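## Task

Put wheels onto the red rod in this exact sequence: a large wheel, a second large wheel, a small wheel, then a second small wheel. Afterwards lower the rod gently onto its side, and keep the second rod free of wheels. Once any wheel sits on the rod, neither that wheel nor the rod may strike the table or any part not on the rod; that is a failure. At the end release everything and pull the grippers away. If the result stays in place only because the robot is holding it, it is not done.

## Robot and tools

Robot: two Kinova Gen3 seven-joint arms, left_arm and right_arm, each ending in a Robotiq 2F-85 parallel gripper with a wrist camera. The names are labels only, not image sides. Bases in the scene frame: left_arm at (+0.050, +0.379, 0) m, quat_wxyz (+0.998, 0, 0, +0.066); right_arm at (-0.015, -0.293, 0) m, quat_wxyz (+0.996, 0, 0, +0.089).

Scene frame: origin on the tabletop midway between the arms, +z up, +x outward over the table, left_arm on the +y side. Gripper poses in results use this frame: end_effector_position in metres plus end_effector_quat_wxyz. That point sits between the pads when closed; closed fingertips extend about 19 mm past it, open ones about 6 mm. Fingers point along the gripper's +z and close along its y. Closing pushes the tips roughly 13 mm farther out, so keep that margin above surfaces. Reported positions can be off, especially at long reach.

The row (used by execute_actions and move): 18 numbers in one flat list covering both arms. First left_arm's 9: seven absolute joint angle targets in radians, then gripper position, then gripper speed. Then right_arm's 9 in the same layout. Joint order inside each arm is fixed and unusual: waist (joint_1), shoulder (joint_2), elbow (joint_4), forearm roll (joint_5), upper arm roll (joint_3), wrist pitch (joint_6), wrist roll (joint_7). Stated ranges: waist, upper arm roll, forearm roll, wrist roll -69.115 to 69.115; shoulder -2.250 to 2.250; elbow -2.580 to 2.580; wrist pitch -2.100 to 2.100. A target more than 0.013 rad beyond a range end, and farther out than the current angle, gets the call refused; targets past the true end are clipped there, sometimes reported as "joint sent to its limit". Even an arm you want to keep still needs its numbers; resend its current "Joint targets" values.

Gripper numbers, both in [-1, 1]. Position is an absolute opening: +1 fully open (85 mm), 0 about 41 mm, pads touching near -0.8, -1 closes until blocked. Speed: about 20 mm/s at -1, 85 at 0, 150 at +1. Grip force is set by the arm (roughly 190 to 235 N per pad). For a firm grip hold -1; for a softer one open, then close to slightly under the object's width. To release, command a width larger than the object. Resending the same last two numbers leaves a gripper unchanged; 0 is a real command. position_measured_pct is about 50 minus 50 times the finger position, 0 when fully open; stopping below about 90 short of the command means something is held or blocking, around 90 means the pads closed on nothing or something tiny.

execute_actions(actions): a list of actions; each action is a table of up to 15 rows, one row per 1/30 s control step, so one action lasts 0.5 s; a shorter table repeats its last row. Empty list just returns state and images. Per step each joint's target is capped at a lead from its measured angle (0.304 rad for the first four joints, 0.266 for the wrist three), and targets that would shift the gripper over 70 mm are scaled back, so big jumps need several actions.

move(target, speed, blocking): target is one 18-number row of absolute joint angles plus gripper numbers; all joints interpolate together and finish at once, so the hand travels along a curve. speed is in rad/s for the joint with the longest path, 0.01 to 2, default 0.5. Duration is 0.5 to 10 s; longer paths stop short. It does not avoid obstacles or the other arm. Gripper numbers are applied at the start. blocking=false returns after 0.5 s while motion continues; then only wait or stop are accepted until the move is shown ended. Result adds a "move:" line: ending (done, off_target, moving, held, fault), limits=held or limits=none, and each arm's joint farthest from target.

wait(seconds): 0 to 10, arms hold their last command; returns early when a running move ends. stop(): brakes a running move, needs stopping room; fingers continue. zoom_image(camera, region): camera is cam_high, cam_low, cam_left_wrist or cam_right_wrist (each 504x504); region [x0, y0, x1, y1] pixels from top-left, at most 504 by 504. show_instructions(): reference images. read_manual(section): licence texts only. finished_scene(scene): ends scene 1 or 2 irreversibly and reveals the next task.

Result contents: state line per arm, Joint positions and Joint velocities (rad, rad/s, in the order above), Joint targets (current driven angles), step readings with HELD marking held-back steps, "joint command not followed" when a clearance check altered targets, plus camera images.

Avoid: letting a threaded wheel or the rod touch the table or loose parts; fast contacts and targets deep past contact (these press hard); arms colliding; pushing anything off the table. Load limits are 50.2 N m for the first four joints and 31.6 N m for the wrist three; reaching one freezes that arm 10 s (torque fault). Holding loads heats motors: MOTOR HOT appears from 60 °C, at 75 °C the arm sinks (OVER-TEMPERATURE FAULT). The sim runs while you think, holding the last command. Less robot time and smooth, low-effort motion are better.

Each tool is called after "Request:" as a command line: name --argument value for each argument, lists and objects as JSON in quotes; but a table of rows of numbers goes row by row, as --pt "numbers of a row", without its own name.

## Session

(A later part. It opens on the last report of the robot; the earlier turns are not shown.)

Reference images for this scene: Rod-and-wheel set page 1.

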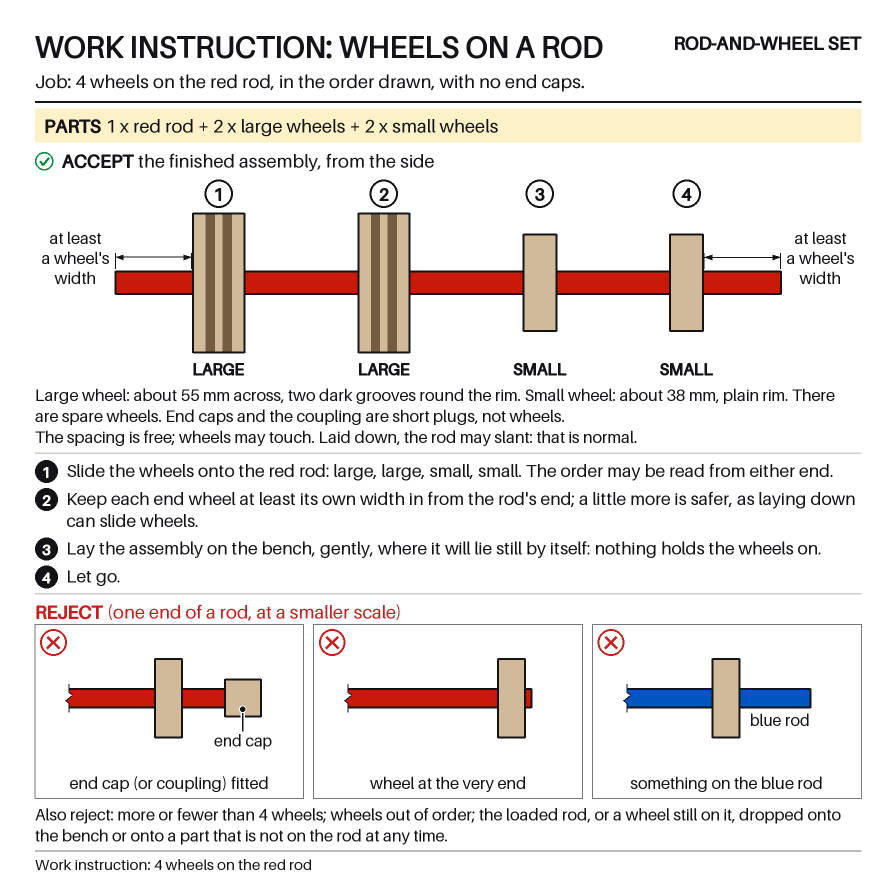

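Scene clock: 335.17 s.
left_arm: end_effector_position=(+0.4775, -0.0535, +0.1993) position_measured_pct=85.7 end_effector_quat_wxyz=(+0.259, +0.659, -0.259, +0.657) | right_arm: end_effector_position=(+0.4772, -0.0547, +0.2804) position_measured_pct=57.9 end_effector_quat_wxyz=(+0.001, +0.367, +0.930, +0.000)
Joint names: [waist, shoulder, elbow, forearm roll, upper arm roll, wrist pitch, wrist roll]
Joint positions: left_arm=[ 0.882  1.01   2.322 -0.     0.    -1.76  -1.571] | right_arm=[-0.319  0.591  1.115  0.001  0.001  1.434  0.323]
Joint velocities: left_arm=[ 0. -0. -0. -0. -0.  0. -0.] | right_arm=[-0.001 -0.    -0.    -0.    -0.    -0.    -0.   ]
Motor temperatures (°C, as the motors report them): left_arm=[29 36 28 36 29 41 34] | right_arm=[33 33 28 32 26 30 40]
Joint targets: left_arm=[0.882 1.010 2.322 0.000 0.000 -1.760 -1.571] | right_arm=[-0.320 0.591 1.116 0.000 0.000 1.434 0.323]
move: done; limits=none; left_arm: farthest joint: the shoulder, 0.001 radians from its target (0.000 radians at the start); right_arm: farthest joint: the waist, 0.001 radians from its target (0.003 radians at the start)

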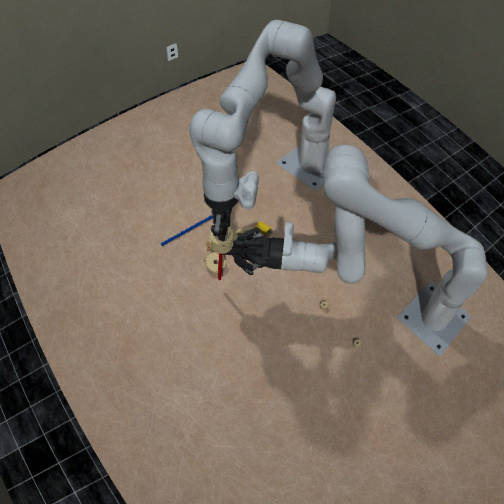

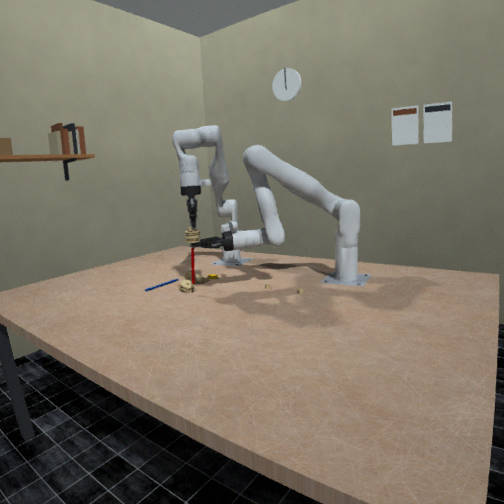

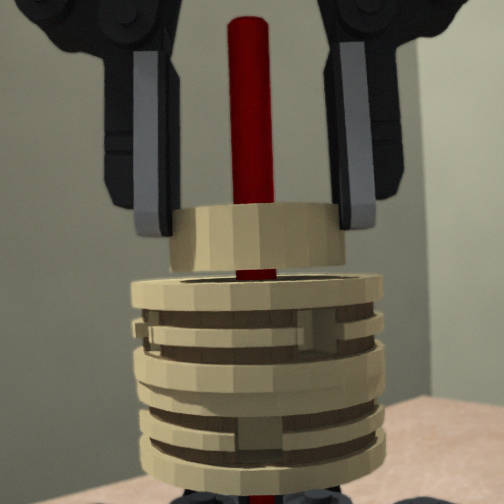

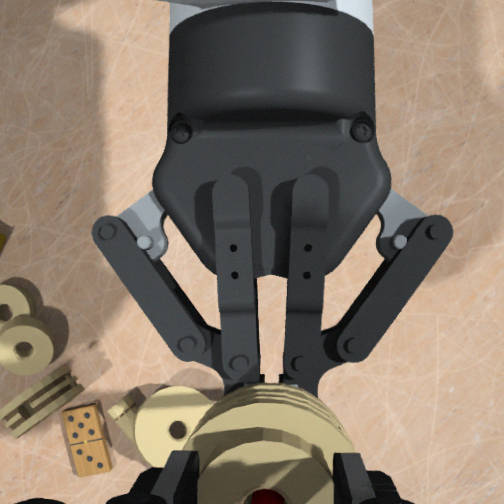

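Request:
execute_actions --actions '[[[0.882,1.0096,2.3215,0,0,-1.7603,-1.571,-1,-0.5,-0.3190,0.5913,1.1160,0,0,1.4343,0.323,0.3,-0.8]],[[0.882,1.0096,2.3215,0,0,-1.7603,-1.571,-1,-0.5,-0.3190,0.5913,1.1160,0,0,1.4343,0.323,0.3,-0.8]],[[0.882,1.0096,2.3215,0,0,-1.7603,-1.571,-1,-0.5,-0.3190,0.5913,1.1160,0,0,1.4343,0.323,0.3,-0.8]]]'

Request:
move --target '[0.882,1.0096,2.3215,0,0,-1.7603,-1.571,-1,-0.5,-0.3190,0.5851,0.9200,0,0,1.6365,0.323,0.3,0]' --speed 0.3

Request:
move --target '[0.882,1.0096,2.3215,0,0,-1.7603,-1.571,-1,-0.5,-0.2334,0.1407,1.6225,0,0,1.3784,1.02,0.3,0]' --speed 0.6

Request:
move --target '[0.882,1.0096,2.3215,0,0,-1.7603,-1.571,-1,-0.5,-0.2334,0.5133,2.0908,0,0,0.5375,1.02,0.25,0]' --speed 0.6

Scene clock: 349.60 s.
left_arm: end_effector_position=(+0.4780, -0.0533, +0.1997) position_measured_pct=85.7 end_effector_quat_wxyz=(+0.259, +0.658, -0.259, +0.658) | right_arm: end_effector_position=(+0.4766, -0.0543, +0.2801) position_measured_pct=34.9 end_effector_quat_wxyz=(-0.000, +0.366, +0.930, -0.000)
Joint names: [waist, shoulder, elbow, forearm roll, upper arm roll, wrist pitch, wrist roll]
Joint positions: left_arm=[ 0.882  1.01   2.322 -0.    -0.    -1.76  -1.571] | right_arm=[-0.319  0.591  1.116  0.    -0.     1.434  0.323]
Joint velocities: left_arm=[ 0. -0. -0.  0. -0. -0. -0.] | right_arm=[ 0.    -0.    -0.001 -0.    -0.    -0.    -0.   ]
Motor temperatures (°C, as the motors report them): left_arm=[29 36 28 36 29 41 34] | right_arm=[33 34 28 32 26 30 40]
Joint targets: left_arm=[0.882 1.010 2.322 0.000 0.000 -1.760 -1.571] | right_arm=[-0.319 0.591 1.116 0.000 0.000 1.434 0.323]
Step readings (joint positions; steps 1 to 15: 1st action; 16 to 30: 2nd action; 31 to 45: 3rd action):
0: left_arm=[0.882 1.010 2.322 -0.000 0.000 -1.760 -1.571] | right_arm=[-0.319 0.591 1.115 0.001 0.001 1.434 0.323]
1: left_arm=[0.882 1.010 2.322 -0.000 0.000 -1.760 -1.571] | right_arm=[-0.319 0.591 1.115 0.001 0.001 1.434 0.323]
2: left_arm=[0.882 1.010 2.322 -0.000 0.000 -1.760 -1.571] | right_arm=[-0.318 0.591 1.115 0.001 0.001 1.434 0.323]
4: left_arm=[0.882 1.010 2.322 -0.000 0.000 -1.760 -1.571] | right_arm=[-0.318 0.591 1.116 0.001 0.001 1.434 0.323]
8: left_arm=[0.882 1.010 2.322 -0.000 0.000 -1.760 -1.571] | right_arm=[-0.319 0.591 1.116 0.000 0.000 1.434 0.323]
15: left_arm=[0.882 1.010 2.322 0.000 -0.000 -1.760 -1.571] | right_arm=[-0.319 0.591 1.116 -0.000 -0.000 1.434 0.323]
16: left_arm=[0.882 1.010 2.322 0.000 -0.000 -1.760 -1.571] | right_arm=[-0.319 0.591 1.116 -0.000 -0.000 1.434 0.323]
17: left_arm=[0.882 1.010 2.322 0.000 -0.000 -1.760 -1.571] | right_arm=[-0.319 0.591 1.116 -0.000 -0.000 1.434 0.323]
19: left_arm=[0.882 1.010 2.322 -0.000 -0.000 -1.760 -1.571] | right_arm=[-0.319 0.591 1.116 -0.000 -0.000 1.434 0.323]
23: left_arm=[0.882 1.010 2.322 -0.000 -0.000 -1.760 -1.571] | right_arm=[-0.319 0.591 1.116 -0.000 -0.000 1.434 0.323]
30: left_arm=[0.882 1.010 2.322 -0.000 -0.000 -1.760 -1.571] | right_arm=[-0.319 0.591 1.116 0.000 -0.000 1.434 0.323]
31: left_arm=[0.882 1.010 2.322 -0.000 -0.000 -1.760 -1.571] | right_arm=[-0.319 0.591 1.116 0.000 -0.000 1.434 0.323]
32: left_arm=[0.882 1.010 2.322 -0.000 -0.000 -1.760 -1.571] | right_arm=[-0.319 0.591 1.116 0.000 0.000 1.434 0.323]
34: left_arm=[0.882 1.010 2.322 -0.000 -0.000 -1.760 -1.571] | right_arm=[-0.319 0.591 1.116 0.000 0.000 1.434 0.323]
38: left_arm=[0.882 1.010 2.322 -0.000 -0.000 -1.760 -1.571] | right_arm=[-0.319 0.591 1.116 0.000 0.000 1.434 0.323]
45: Joint positions above

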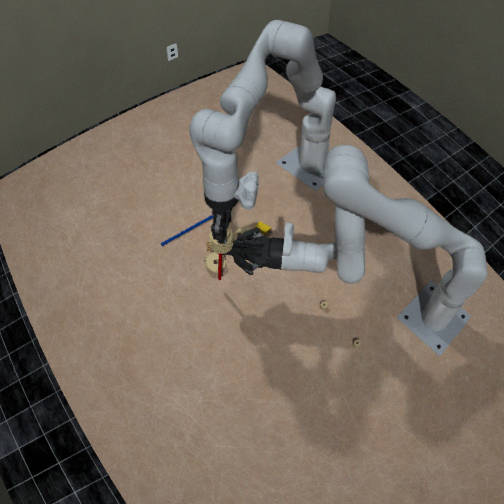

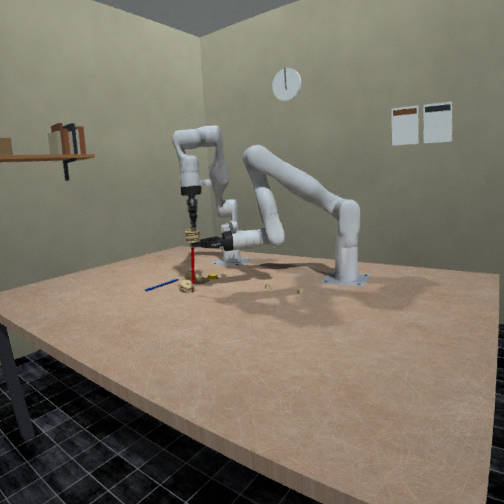

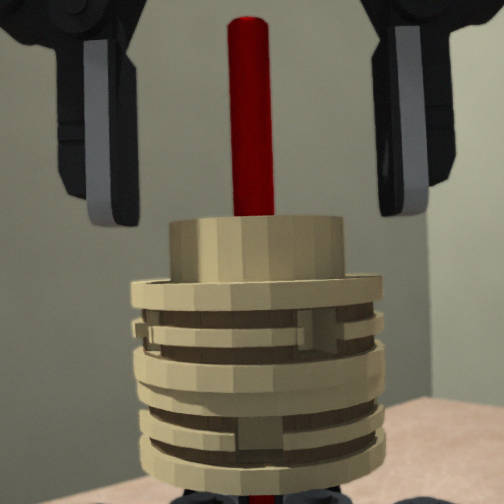

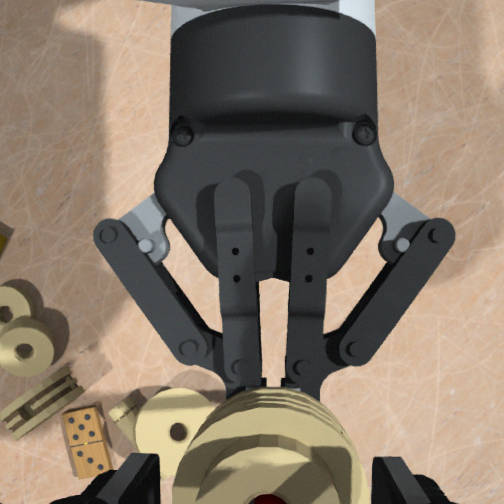

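Scene clock: 350.70 s.
left_arm: end_effector_position=(+0.4780, -0.0533, +0.1997) position_measured_pct=85.7 end_effector_quat_wxyz=(+0.259, +0.658, -0.259, +0.658) | right_arm: end_effector_position=(+0.4767, -0.0543, +0.3450) position_measured_pct=34.9 end_effector_quat_wxyz=(+0.000, +0.366, +0.930, +0.000)
Joint names: [waist, shoulder, elbow, forearm roll, upper arm roll, wrist pitch, wrist roll]
Joint positions: left_arm=[ 0.882  1.01   2.322 -0.    -0.    -1.76  -1.571] | right_arm=[-0.319  0.585  0.92  -0.    -0.     1.636  0.323]
Joint velocities: left_arm=[-0.001  0.    -0.    -0.    -0.    -0.     0.001] | right_arm=[ 0.     0.001 -0.002  0.     0.     0.    -0.   ]
Motor temperatures (°C, as the motors report them): left_arm=[29 36 28 36 29 41 34] | right_arm=[33 34 28 32 26 30 40]
Joint targets: left_arm=[0.882 1.010 2.322 0.000 0.000 -1.760 -1.571] | right_arm=[-0.319 0.585 0.920 0.000 0.000 1.637 0.323]
move: done; limits=none; left_arm: farthest joint: the waist, 0.000 radians from its target (0.000 radians at the start); right_arm: farthest joint: the waist, 0.000 radians from its target (0.000 radians at the start)

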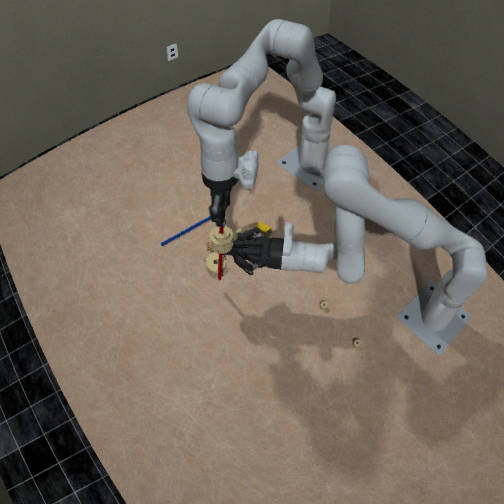

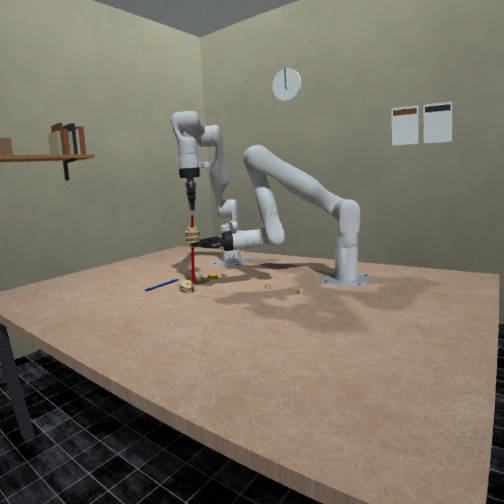

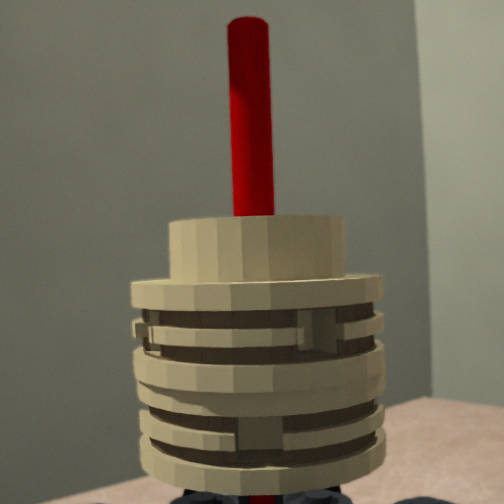

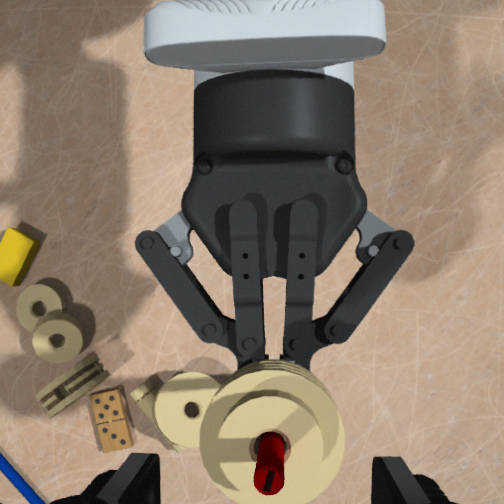

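Scene clock: 352.47 s.
left_arm: end_effector_position=(+0.4780, -0.0533, +0.1997) position_measured_pct=85.7 end_effector_quat_wxyz=(+0.259, +0.658, -0.259, +0.658) | right_arm: end_effector_position=(+0.3318, -0.1687, +0.3299) position_measured_pct=34.9 end_effector_quat_wxyz=(-0.000, +0.069, +0.998, -0.000)
Joint names: [waist, shoulder, elbow, forearm roll, upper arm roll, wrist pitch, wrist roll]
Joint positions: left_arm=[ 0.882  1.01   2.322 -0.    -0.    -1.76  -1.571] | right_arm=[-0.233  0.141  1.622  0.     0.     1.378  1.02 ]
Joint velocities: left_arm=[ 0.     0.    -0.     0.     0.     0.001 -0.   ] | right_arm=[ 0.001 -0.002  0.     0.     0.     0.     0.   ]
Motor temperatures (°C, as the motors report them): left_arm=[29 36 28 36 29 41 34] | right_arm=[33 34 28 32 26 30 40]
Joint targets: left_arm=[0.882 1.010 2.322 0.000 0.000 -1.760 -1.571] | right_arm=[-0.233 0.141 1.622 0.000 0.000 1.378 1.020]
move: done; limits=none; left_arm: farthest joint: the waist, 0.000 radians from its target (0.000 radians at the start); right_arm: farthest joint: the waist, 0.000 radians from its target (0.086 radians at the start)

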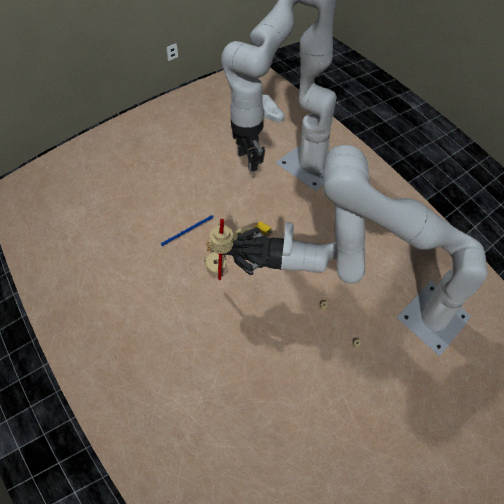

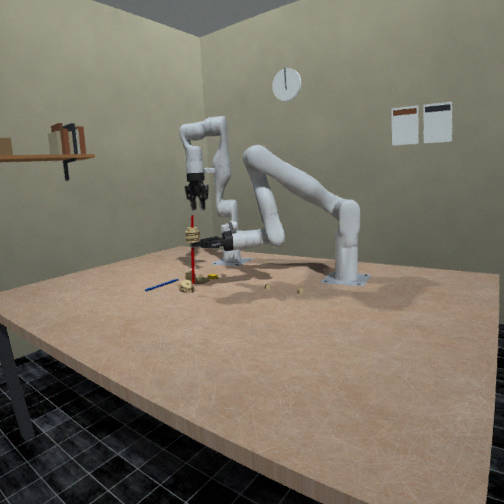

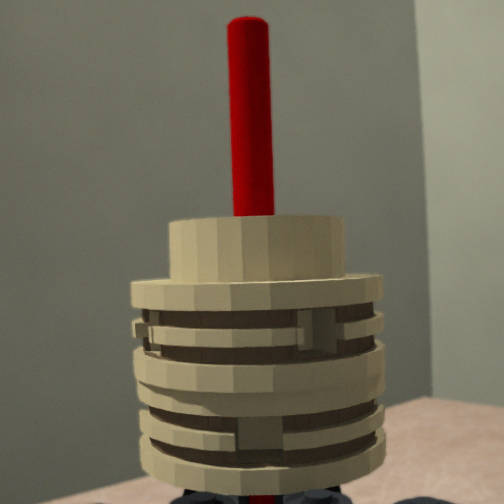

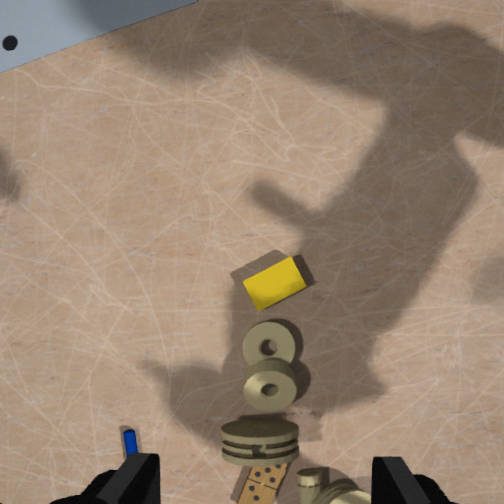

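Scene clock: 354.37 s.
left_arm: end_effector_position=(+0.4780, -0.0533, +0.1997) position_measured_pct=85.7 end_effector_quat_wxyz=(+0.259, +0.658, -0.259, +0.658) | right_arm: end_effector_position=(+0.3318, -0.1687, +0.0701) position_measured_pct=37.7 end_effector_quat_wxyz=(+0.000, +0.069, +0.998, +0.000)
Joint names: [waist, shoulder, elbow, forearm roll, upper arm roll, wrist pitch, wrist roll]
Joint positions: left_arm=[ 0.882  1.01   2.322 -0.    -0.    -1.76  -1.571] | right_arm=[-0.233  0.513  2.091  0.    -0.     0.538  1.02 ]
Joint velocities: left_arm=[-0.001  0.     0.    -0.     0.     0.001  0.001] | right_arm=[-0.001  0.003  0.004  0.    -0.    -0.     0.   ]
Motor temperatures (°C, as the motors report them): left_arm=[29 36 28 36 29 41 34] | right_arm=[33 34 28 32 26 30 40]
Joint targets: left_arm=[0.882 1.010 2.322 0.000 0.000 -1.760 -1.571] | right_arm=[-0.233 0.513 2.091 0.000 0.000 0.538 1.020]
move: done; limits=none; left_arm: farthest joint: the waist, 0.000 radians from its target (0.000 radians at the start); right_arm: farthest joint: the waist, 0.000 radians from its target (0.000 radians at the start)

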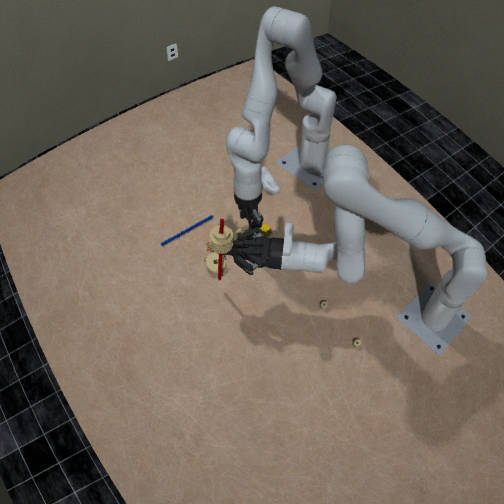

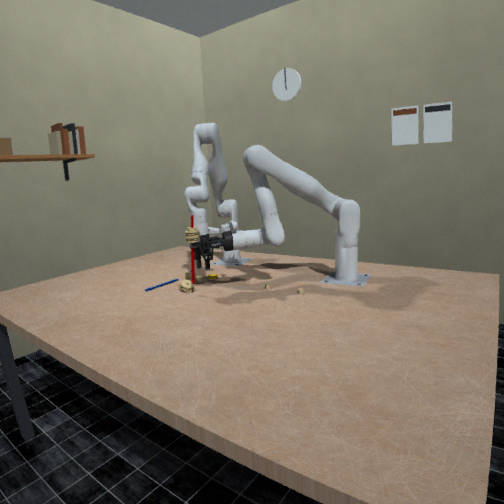

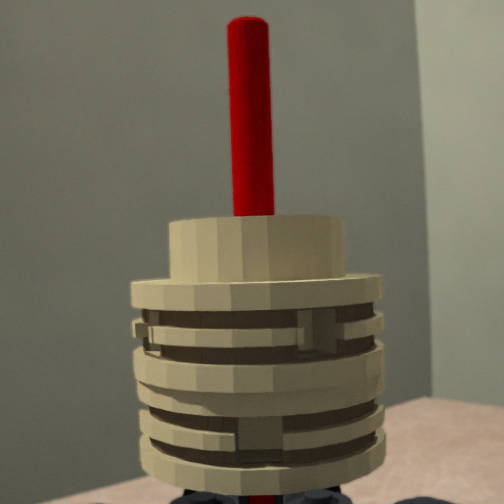

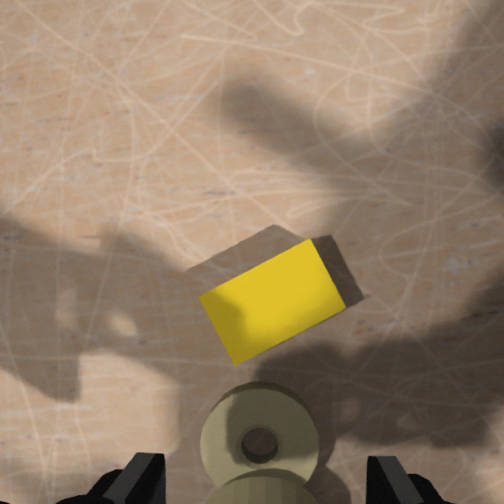

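Request:
move --target '[0.882,1.0096,2.3215,0,0,-1.7603,-1.571,-1,-0.5,-0.2328,0.6129,2.1337,0,0,0.3950,1.02,0.25,0]' --speed 0.07

Scene clock: 359.63 s.
left_arm: end_effector_position=(+0.4780, -0.0533, +0.1997) position_measured_pct=85.7 end_effector_quat_wxyz=(+0.259, +0.658, -0.259, +0.658) | right_arm: end_effector_position=(+0.3277, -0.1707, +0.0276) position_measured_pct=37.7 end_effector_quat_wxyz=(+0.000, +0.070, +0.998, +0.000)
Joint names: [waist, shoulder, elbow, forearm roll, upper arm roll, wrist pitch, wrist roll]
Joint positions: left_arm=[ 0.882  1.01   2.322 -0.    -0.    -1.76  -1.571] | right_arm=[-0.233  0.613  2.134  0.    -0.     0.395  1.02 ]
Joint velocities: left_arm=[-0.001 -0.    -0.    -0.     0.     0.     0.   ] | right_arm=[ 0.     0.002 -0.001  0.    -0.    -0.     0.   ]
Motor temperatures (°C, as the motors report them): left_arm=[29 36 28 36 29 41 34] | right_arm=[33 33 28 32 26 30 40]
Joint targets: left_arm=[0.882 1.010 2.322 0.000 0.000 -1.760 -1.571] | right_arm=[-0.233 0.613 2.134 0.000 0.000 0.395 1.020]
move: done; limits=none; left_arm: farthest joint: the waist, 0.000 radians from its target (0.000 radians at the start); right_arm: farthest joint: the waist, 0.000 radians from its target (0.001 radians at the start)

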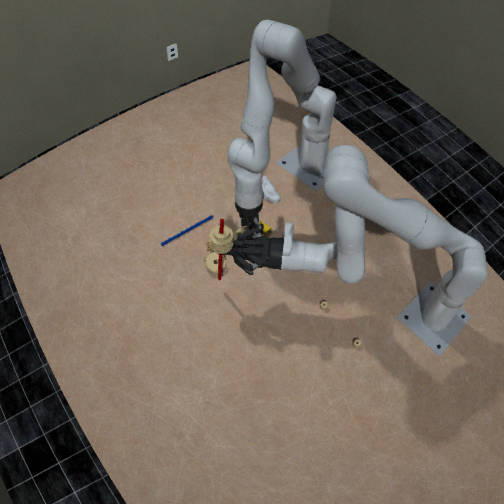

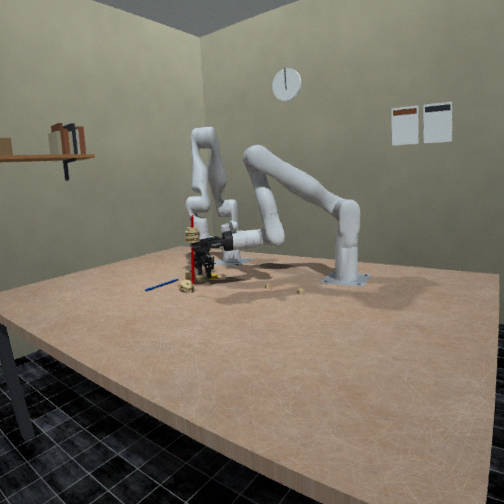

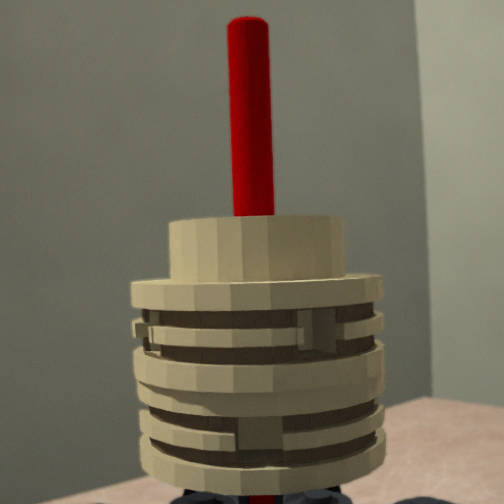

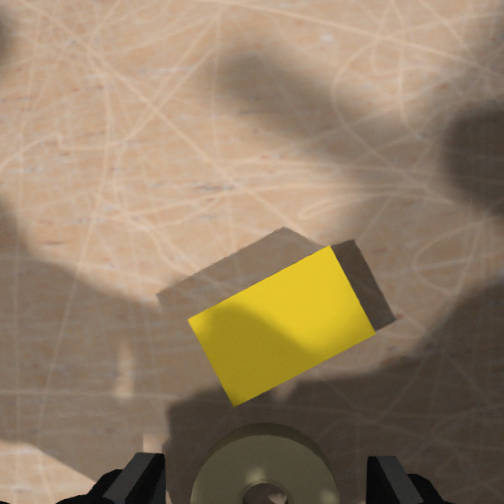

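Request:
execute_actions --actions '[[[0.882,1.0096,2.3215,0,0,-1.7603,-1.571,-1,-0.5,-0.2328,0.6129,2.1337,0,0,0.3950,1.02,-1,-0.5]],[[0.882,1.0096,2.3215,0,0,-1.7603,-1.571,-1,-0.5,-0.2328,0.6129,2.1337,0,0,0.3950,1.02,-1,-0.5]]]'

Request:
move --target '[0.882,1.0096,2.3215,0,0,-1.7603,-1.571,-1,-0.5,-0.2334,0.5133,2.0908,0,0,0.5375,1.02,-1,-0.5]' --speed 0.08

Request:
zoom_image --camera "cam_low" --region '[160,230,260,300]'

Scene clock: 367.40 s.
left_arm: end_effector_position=(+0.4780, -0.0533, +0.1997) position_measured_pct=85.7 end_effector_quat_wxyz=(+0.259, +0.658, -0.259, +0.658) | right_arm: end_effector_position=(+0.3276, -0.1707, +0.0284) position_measured_pct=58.3 end_effector_quat_wxyz=(+0.000, +0.070, +0.998, +0.000)
Joint names: [waist, shoulder, elbow, forearm roll, upper arm roll, wrist pitch, wrist roll]
Joint positions: left_arm=[ 0.882  1.01   2.322 -0.    -0.    -1.76  -1.571] | right_arm=[-0.233  0.61   2.134  0.     0.     0.396  1.02 ]
Joint velocities: left_arm=[-0.     0.001  0.     0.    -0.    -0.    -0.   ] | right_arm=[ 0.    -0.     0.001  0.    -0.     0.     0.   ]
Motor temperatures (°C, as the motors report them): left_arm=[29 36 28 36 29 41 34] | right_arm=[33 33 28 32 26 30 40]
Joint targets: left_arm=[0.882 1.010 2.322 0.000 0.000 -1.760 -1.571] | right_arm=[-0.233 0.613 2.134 0.000 0.000 0.395 1.020]
Step readings (joint positions; steps 1 to 15: 1st action; 16 to 30: 2nd action):
0: left_arm=[0.882 1.010 2.322 -0.000 -0.000 -1.760 -1.571] | right_arm=[-0.233 0.613 2.134 0.000 0.000 0.395 1.020]
1: left_arm=[0.882 1.010 2.322 -0.000 -0.000 -1.760 -1.571] | right_arm=[-0.233 0.613 2.134 -0.000 0.000 0.395 1.020]
2: left_arm=[0.882 1.010 2.322 -0.000 -0.000 -1.760 -1.571] | right_arm=[-0.233 0.613 2.134 -0.000 0.000 0.395 1.020]
4: left_arm=[0.882 1.010 2.322 -0.000 -0.000 -1.760 -1.571] | right_arm=[-0.233 0.613 2.134 0.000 0.000 0.395 1.020]
8: left_arm=[0.882 1.010 2.322 -0.000 -0.000 -1.760 -1.571] | right_arm=[-0.233 0.613 2.134 -0.000 -0.000 0.395 1.020]
15: left_arm=[0.882 1.010 2.322 -0.000 -0.000 -1.760 -1.571] | right_arm=[-0.233 0.611 2.134 0.000 0.000 0.396 1.020]
16: left_arm=[0.882 1.010 2.322 -0.000 -0.000 -1.760 -1.571] | right_arm=[-0.233 0.610 2.134 0.000 0.000 0.396 1.020]
17: left_arm=[0.882 1.010 2.322 -0.000 -0.000 -1.760 -1.571] | right_arm=[-0.233 0.610 2.134 0.000 0.000 0.396 1.020]
19: left_arm=[0.882 1.010 2.322 -0.000 -0.000 -1.760 -1.571] | right_arm=[-0.233 0.610 2.134 0.000 0.000 0.396 1.020]
23: left_arm=[0.882 1.010 2.322 -0.000 -0.000 -1.760 -1.571] | right_arm=[-0.233 0.610 2.134 0.000 0.000 0.396 1.020]
30: Joint positions above

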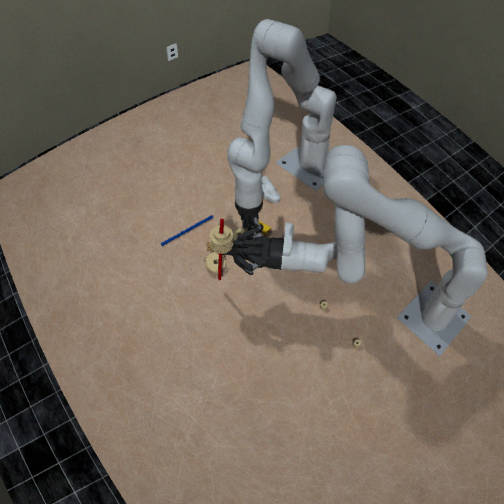

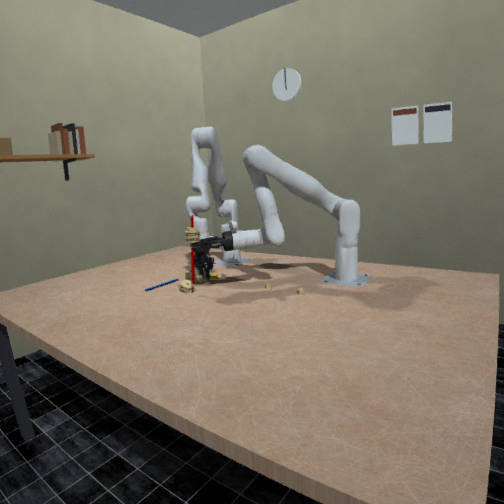

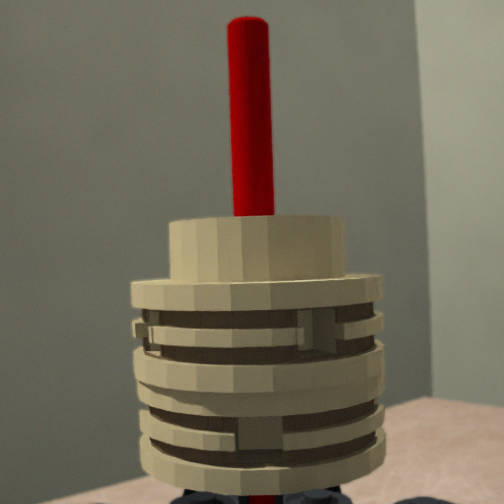

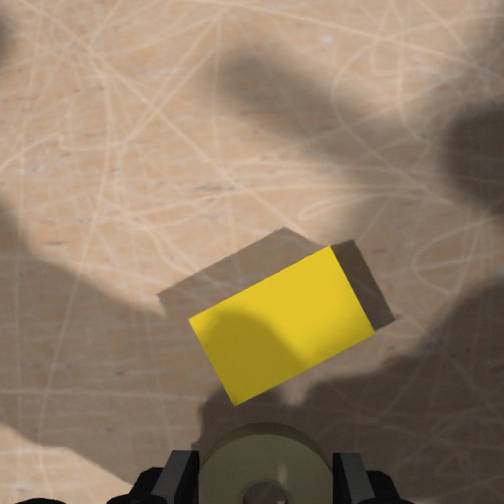

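Scene clock: 369.47 s.
left_arm: end_effector_position=(+0.4780, -0.0533, +0.1997) position_measured_pct=85.7 end_effector_quat_wxyz=(+0.259, +0.658, -0.259, +0.658) | right_arm: end_effector_position=(+0.3317, -0.1687, +0.0699) position_measured_pct=58.3 end_effector_quat_wxyz=(-0.000, +0.069, +0.998, -0.000)
Joint names: [waist, shoulder, elbow, forearm roll, upper arm roll, wrist pitch, wrist roll]
Joint positions: left_arm=[ 0.882  1.01   2.322 -0.    -0.    -1.76  -1.571] | right_arm=[-0.233  0.513  2.091  0.     0.     0.537  1.02 ]
Joint velocities: left_arm=[ 0.001  0.001  0.    -0.001 -0.     0.    -0.   ] | right_arm=[-0.    -0.002 -0.001  0.     0.     0.    -0.   ]
Motor temperatures (°C, as the motors report them): left_arm=[29 36 28 36 29 41 34] | right_arm=[33 33 28 32 26 30 40]
Joint targets: left_arm=[0.882 1.010 2.322 0.000 0.000 -1.760 -1.571] | right_arm=[-0.233 0.513 2.091 0.000 0.000 0.538 1.020]
move: done; limits=none; left_arm: farthest joint: the waist, 0.000 radians from its target (0.000 radians at the start); right_arm: farthest joint: the waist, 0.000 radians from its target (0.001 radians at the start)

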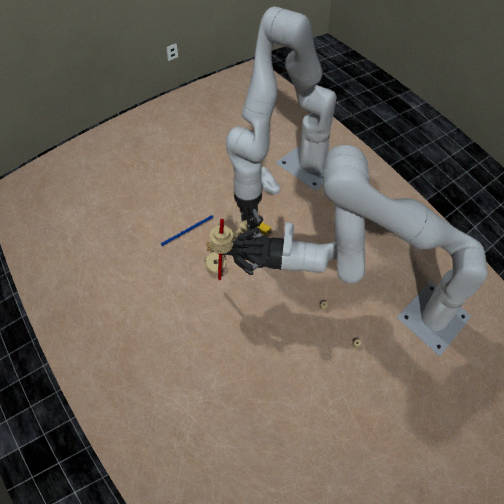

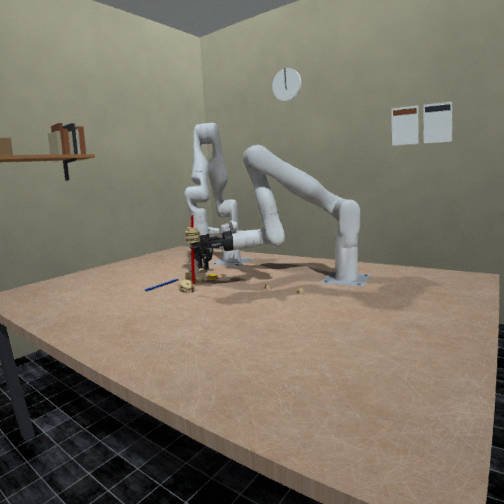

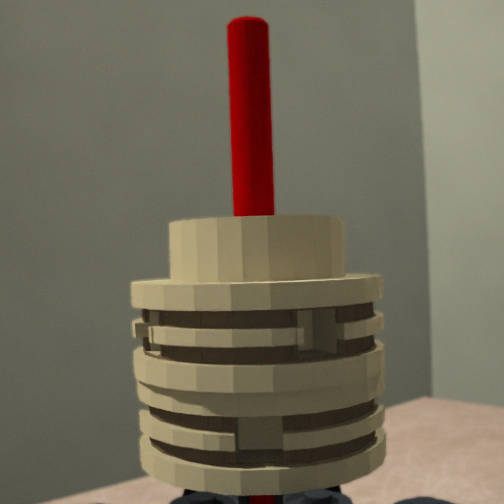

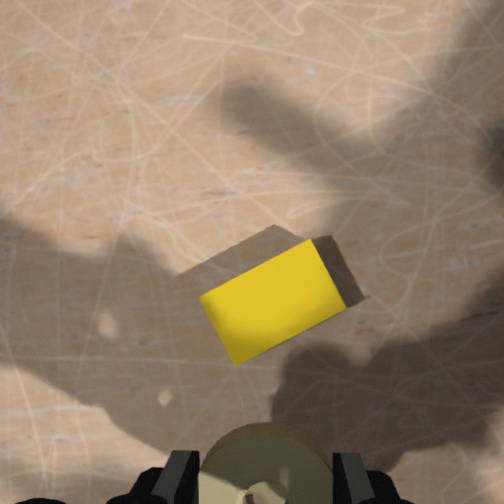

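Region (160, 230, 260, 300) of cam_low's 504x504 image, scaled by 5.040, with more detail than that image has; it fills the top 353 rows of this view, and the rest is white.

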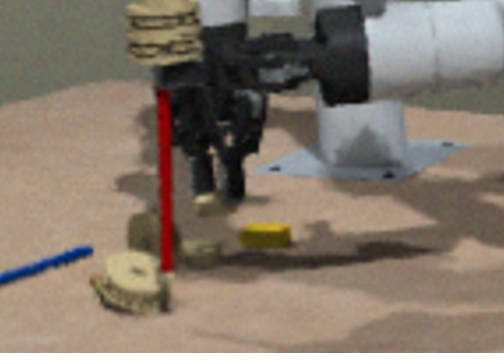

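Request:
execute_actions --actions '[]'

Scene clock: 381.17 s.
left_arm: end_effector_position=(+0.4780, -0.0533, +0.1997) position_measured_pct=85.7 end_effector_quat_wxyz=(+0.259, +0.658, -0.259, +0.658) | right_arm: end_effector_position=(+0.3317, -0.1687, +0.0700) position_measured_pct=58.3 end_effector_quat_wxyz=(-0.000, +0.069, +0.998, -0.000)
Joint names: [waist, shoulder, elbow, forearm roll, upper arm roll, wrist pitch, wrist roll]
Joint positions: left_arm=[ 0.882  1.01   2.322 -0.    -0.    -1.76  -1.571] | right_arm=[-0.233  0.513  2.091 -0.     0.     0.537  1.02 ]
Joint velocities: left_arm=[-0.    -0.001 -0.001  0.    -0.    -0.001  0.   ] | right_arm=[ 0.     0.    -0.001 -0.     0.     0.    -0.   ]
Motor temperatures (°C, as the motors report them): left_arm=[29 36 28 36 29 41 34] | right_arm=[33 33 28 32 26 30 40]
Joint targets: left_arm=[0.882 1.010 2.322 0.000 0.000 -1.760 -1.571] | right_arm=[-0.233 0.513 2.091 0.000 0.000 0.538 1.020]

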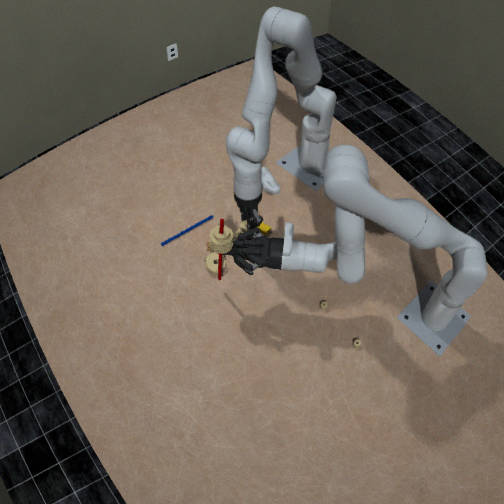

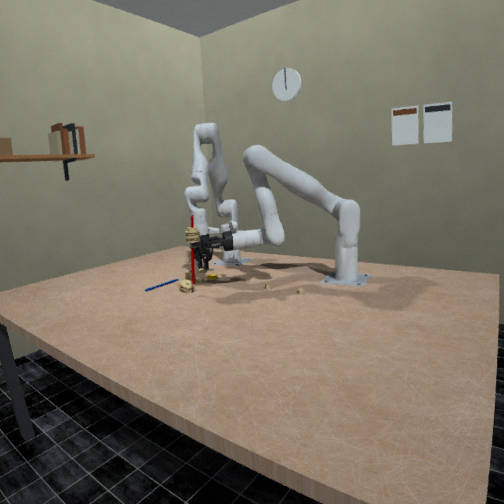

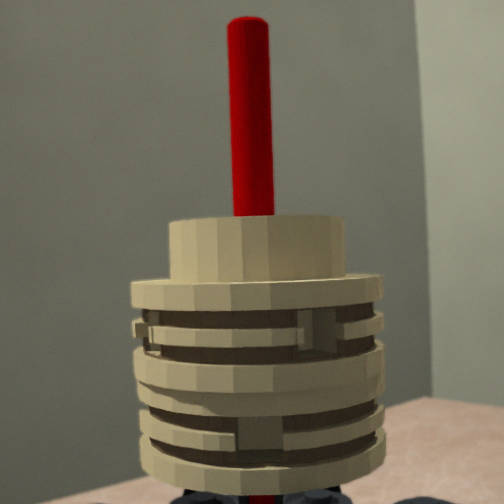

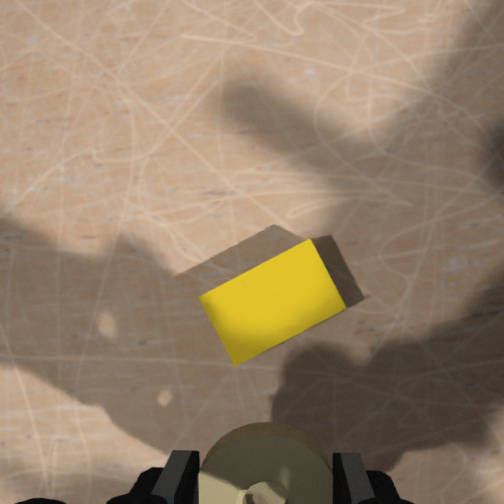

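Request:
move --target '[0.882,1.0096,2.3215,0,0,-1.7603,-1.571,-1,-0.5,-0.2334,0.125,1.56,0,0,1.457,0.6,-1,-0.5]' --speed 0.6

Request:
move --target '[0.882,1.0096,2.3215,0,0,-1.7603,-1.571,-1,-0.5,-0.3227,0.5874,0.8837,0,0,1.6705,0.323,-1,-0.5]' --speed 0.4

Request:
zoom_image --camera "cam_low" --region '[170,190,220,240]'

Scene clock: 387.17 s.
left_arm: end_effector_position=(+0.4780, -0.0533, +0.1997) position_measured_pct=85.7 end_effector_quat_wxyz=(+0.259, +0.658, -0.259, +0.658) | right_arm: end_effector_position=(+0.3291, -0.1699, +0.3551) position_measured_pct=58.3 end_effector_quat_wxyz=(-0.000, +0.276, +0.961, -0.000)
Joint names: [waist, shoulder, elbow, forearm roll, upper arm roll, wrist pitch, wrist roll]
Joint positions: left_arm=[ 0.882  1.01   2.322 -0.    -0.    -1.76  -1.571] | right_arm=[-0.233  0.125  1.56  -0.     0.     1.457  0.6  ]
Joint velocities: left_arm=[ 0.001 -0.002 -0.     0.001 -0.     0.001  0.   ] | right_arm=[-0.    -0.002 -0.002 -0.    -0.     0.    -0.   ]
Motor temperatures (°C, as the motors report them): left_arm=[29 36 28 36 29 41 34] | right_arm=[33 33 28 32 26 30 40]
Joint targets: left_arm=[0.882 1.010 2.322 0.000 0.000 -1.760 -1.571] | right_arm=[-0.233 0.125 1.560 0.000 0.000 1.457 0.600]
move: done; limits=none; left_arm: farthest joint: the waist, 0.000 radians from its target (0.000 radians at the start); right_arm: farthest joint: the waist, 0.000 radians from its target (0.000 radians at the start)

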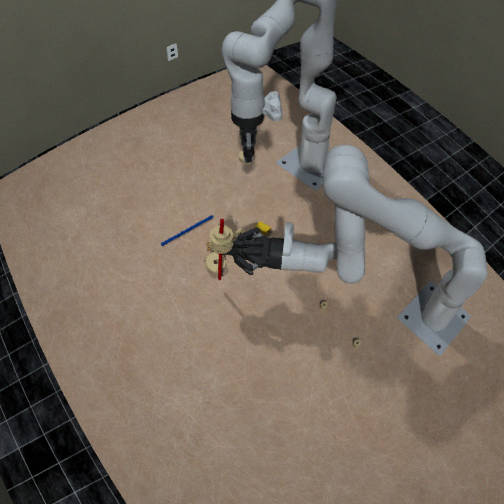

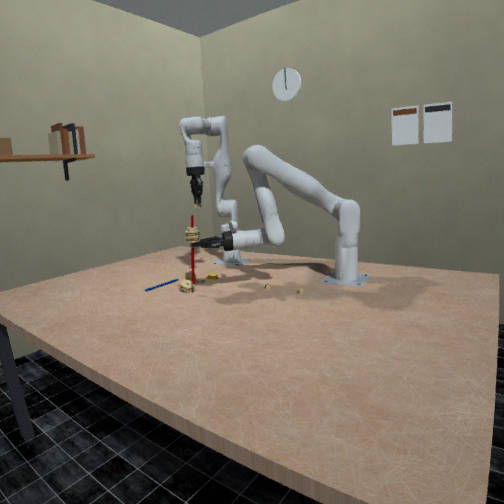

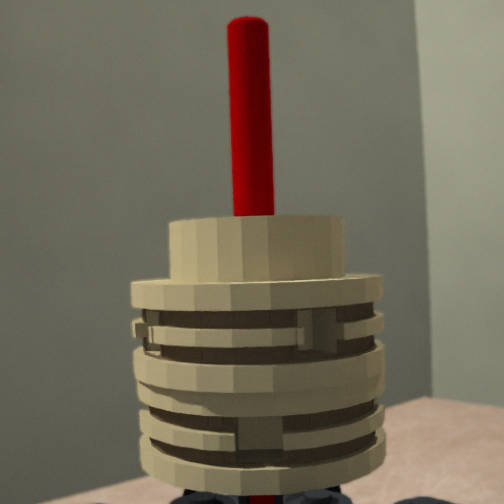

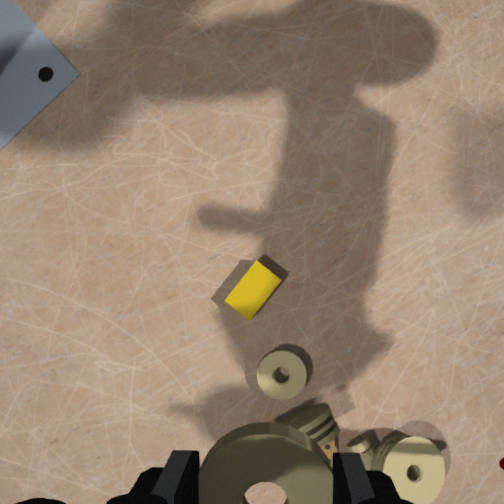

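Scene clock: 389.37 s.
left_arm: end_effector_position=(+0.4780, -0.0533, +0.1997) position_measured_pct=85.7 end_effector_quat_wxyz=(+0.259, +0.658, -0.259, +0.658) | right_arm: end_effector_position=(+0.4757, -0.0526, +0.3552) position_measured_pct=58.3 end_effector_quat_wxyz=(+0.000, +0.365, +0.931, +0.000)
Joint names: [waist, shoulder, elbow, forearm roll, upper arm roll, wrist pitch, wrist roll]
Joint positions: left_arm=[ 0.882  1.01   2.322 -0.    -0.    -1.76  -1.571] | right_arm=[-0.323  0.587  0.884 -0.    -0.     1.67   0.323]
Joint velocities: left_arm=[ 0.     0.     0.     0.001  0.    -0.001  0.   ] | right_arm=[-0.001  0.003 -0.001  0.     0.     0.     0.   ]
Motor temperatures (°C, as the motors report them): left_arm=[29 36 28 36 29 41 34] | right_arm=[33 33 28 32 26 30 40]
Joint targets: left_arm=[0.882 1.010 2.322 0.000 0.000 -1.760 -1.571] | right_arm=[-0.323 0.587 0.884 0.000 0.000 1.671 0.323]
move: done; limits=none; left_arm: farthest joint: the waist, 0.000 radians from its target (0.000 radians at the start); right_arm: farthest joint: the waist, 0.000 radians from its target (0.089 radians at the start)

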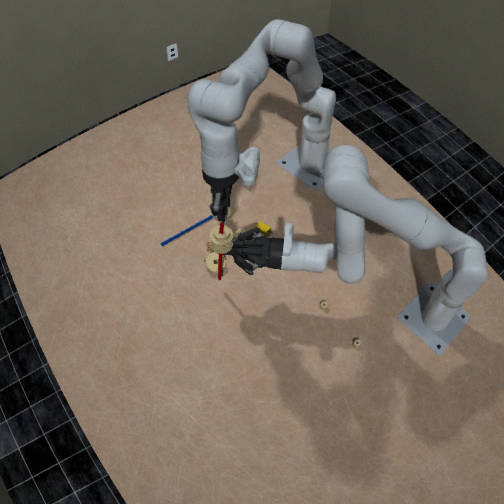

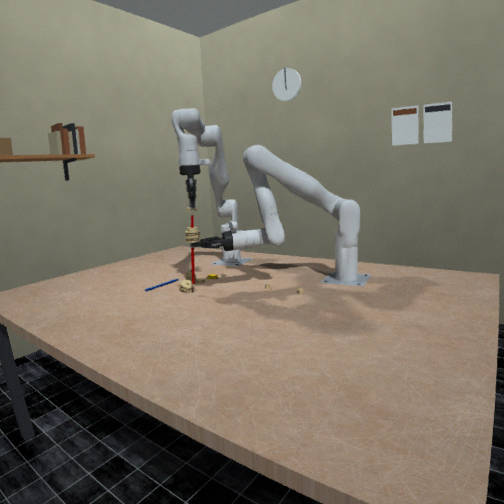

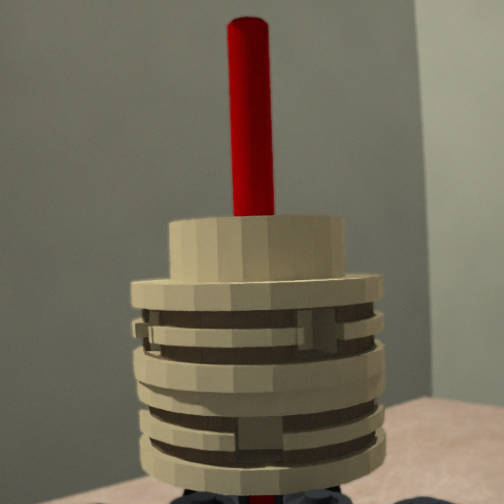

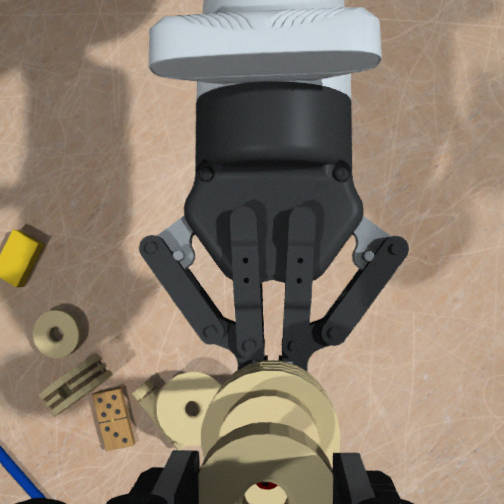

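Region (170, 190, 220, 240) of cam_low's 504x504 image, scaled by 10.080, with more detail than that image has.

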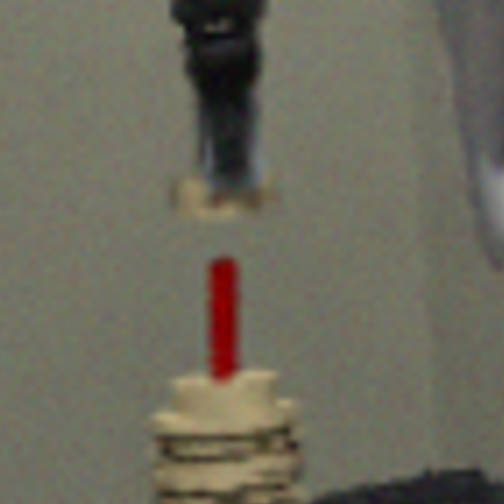

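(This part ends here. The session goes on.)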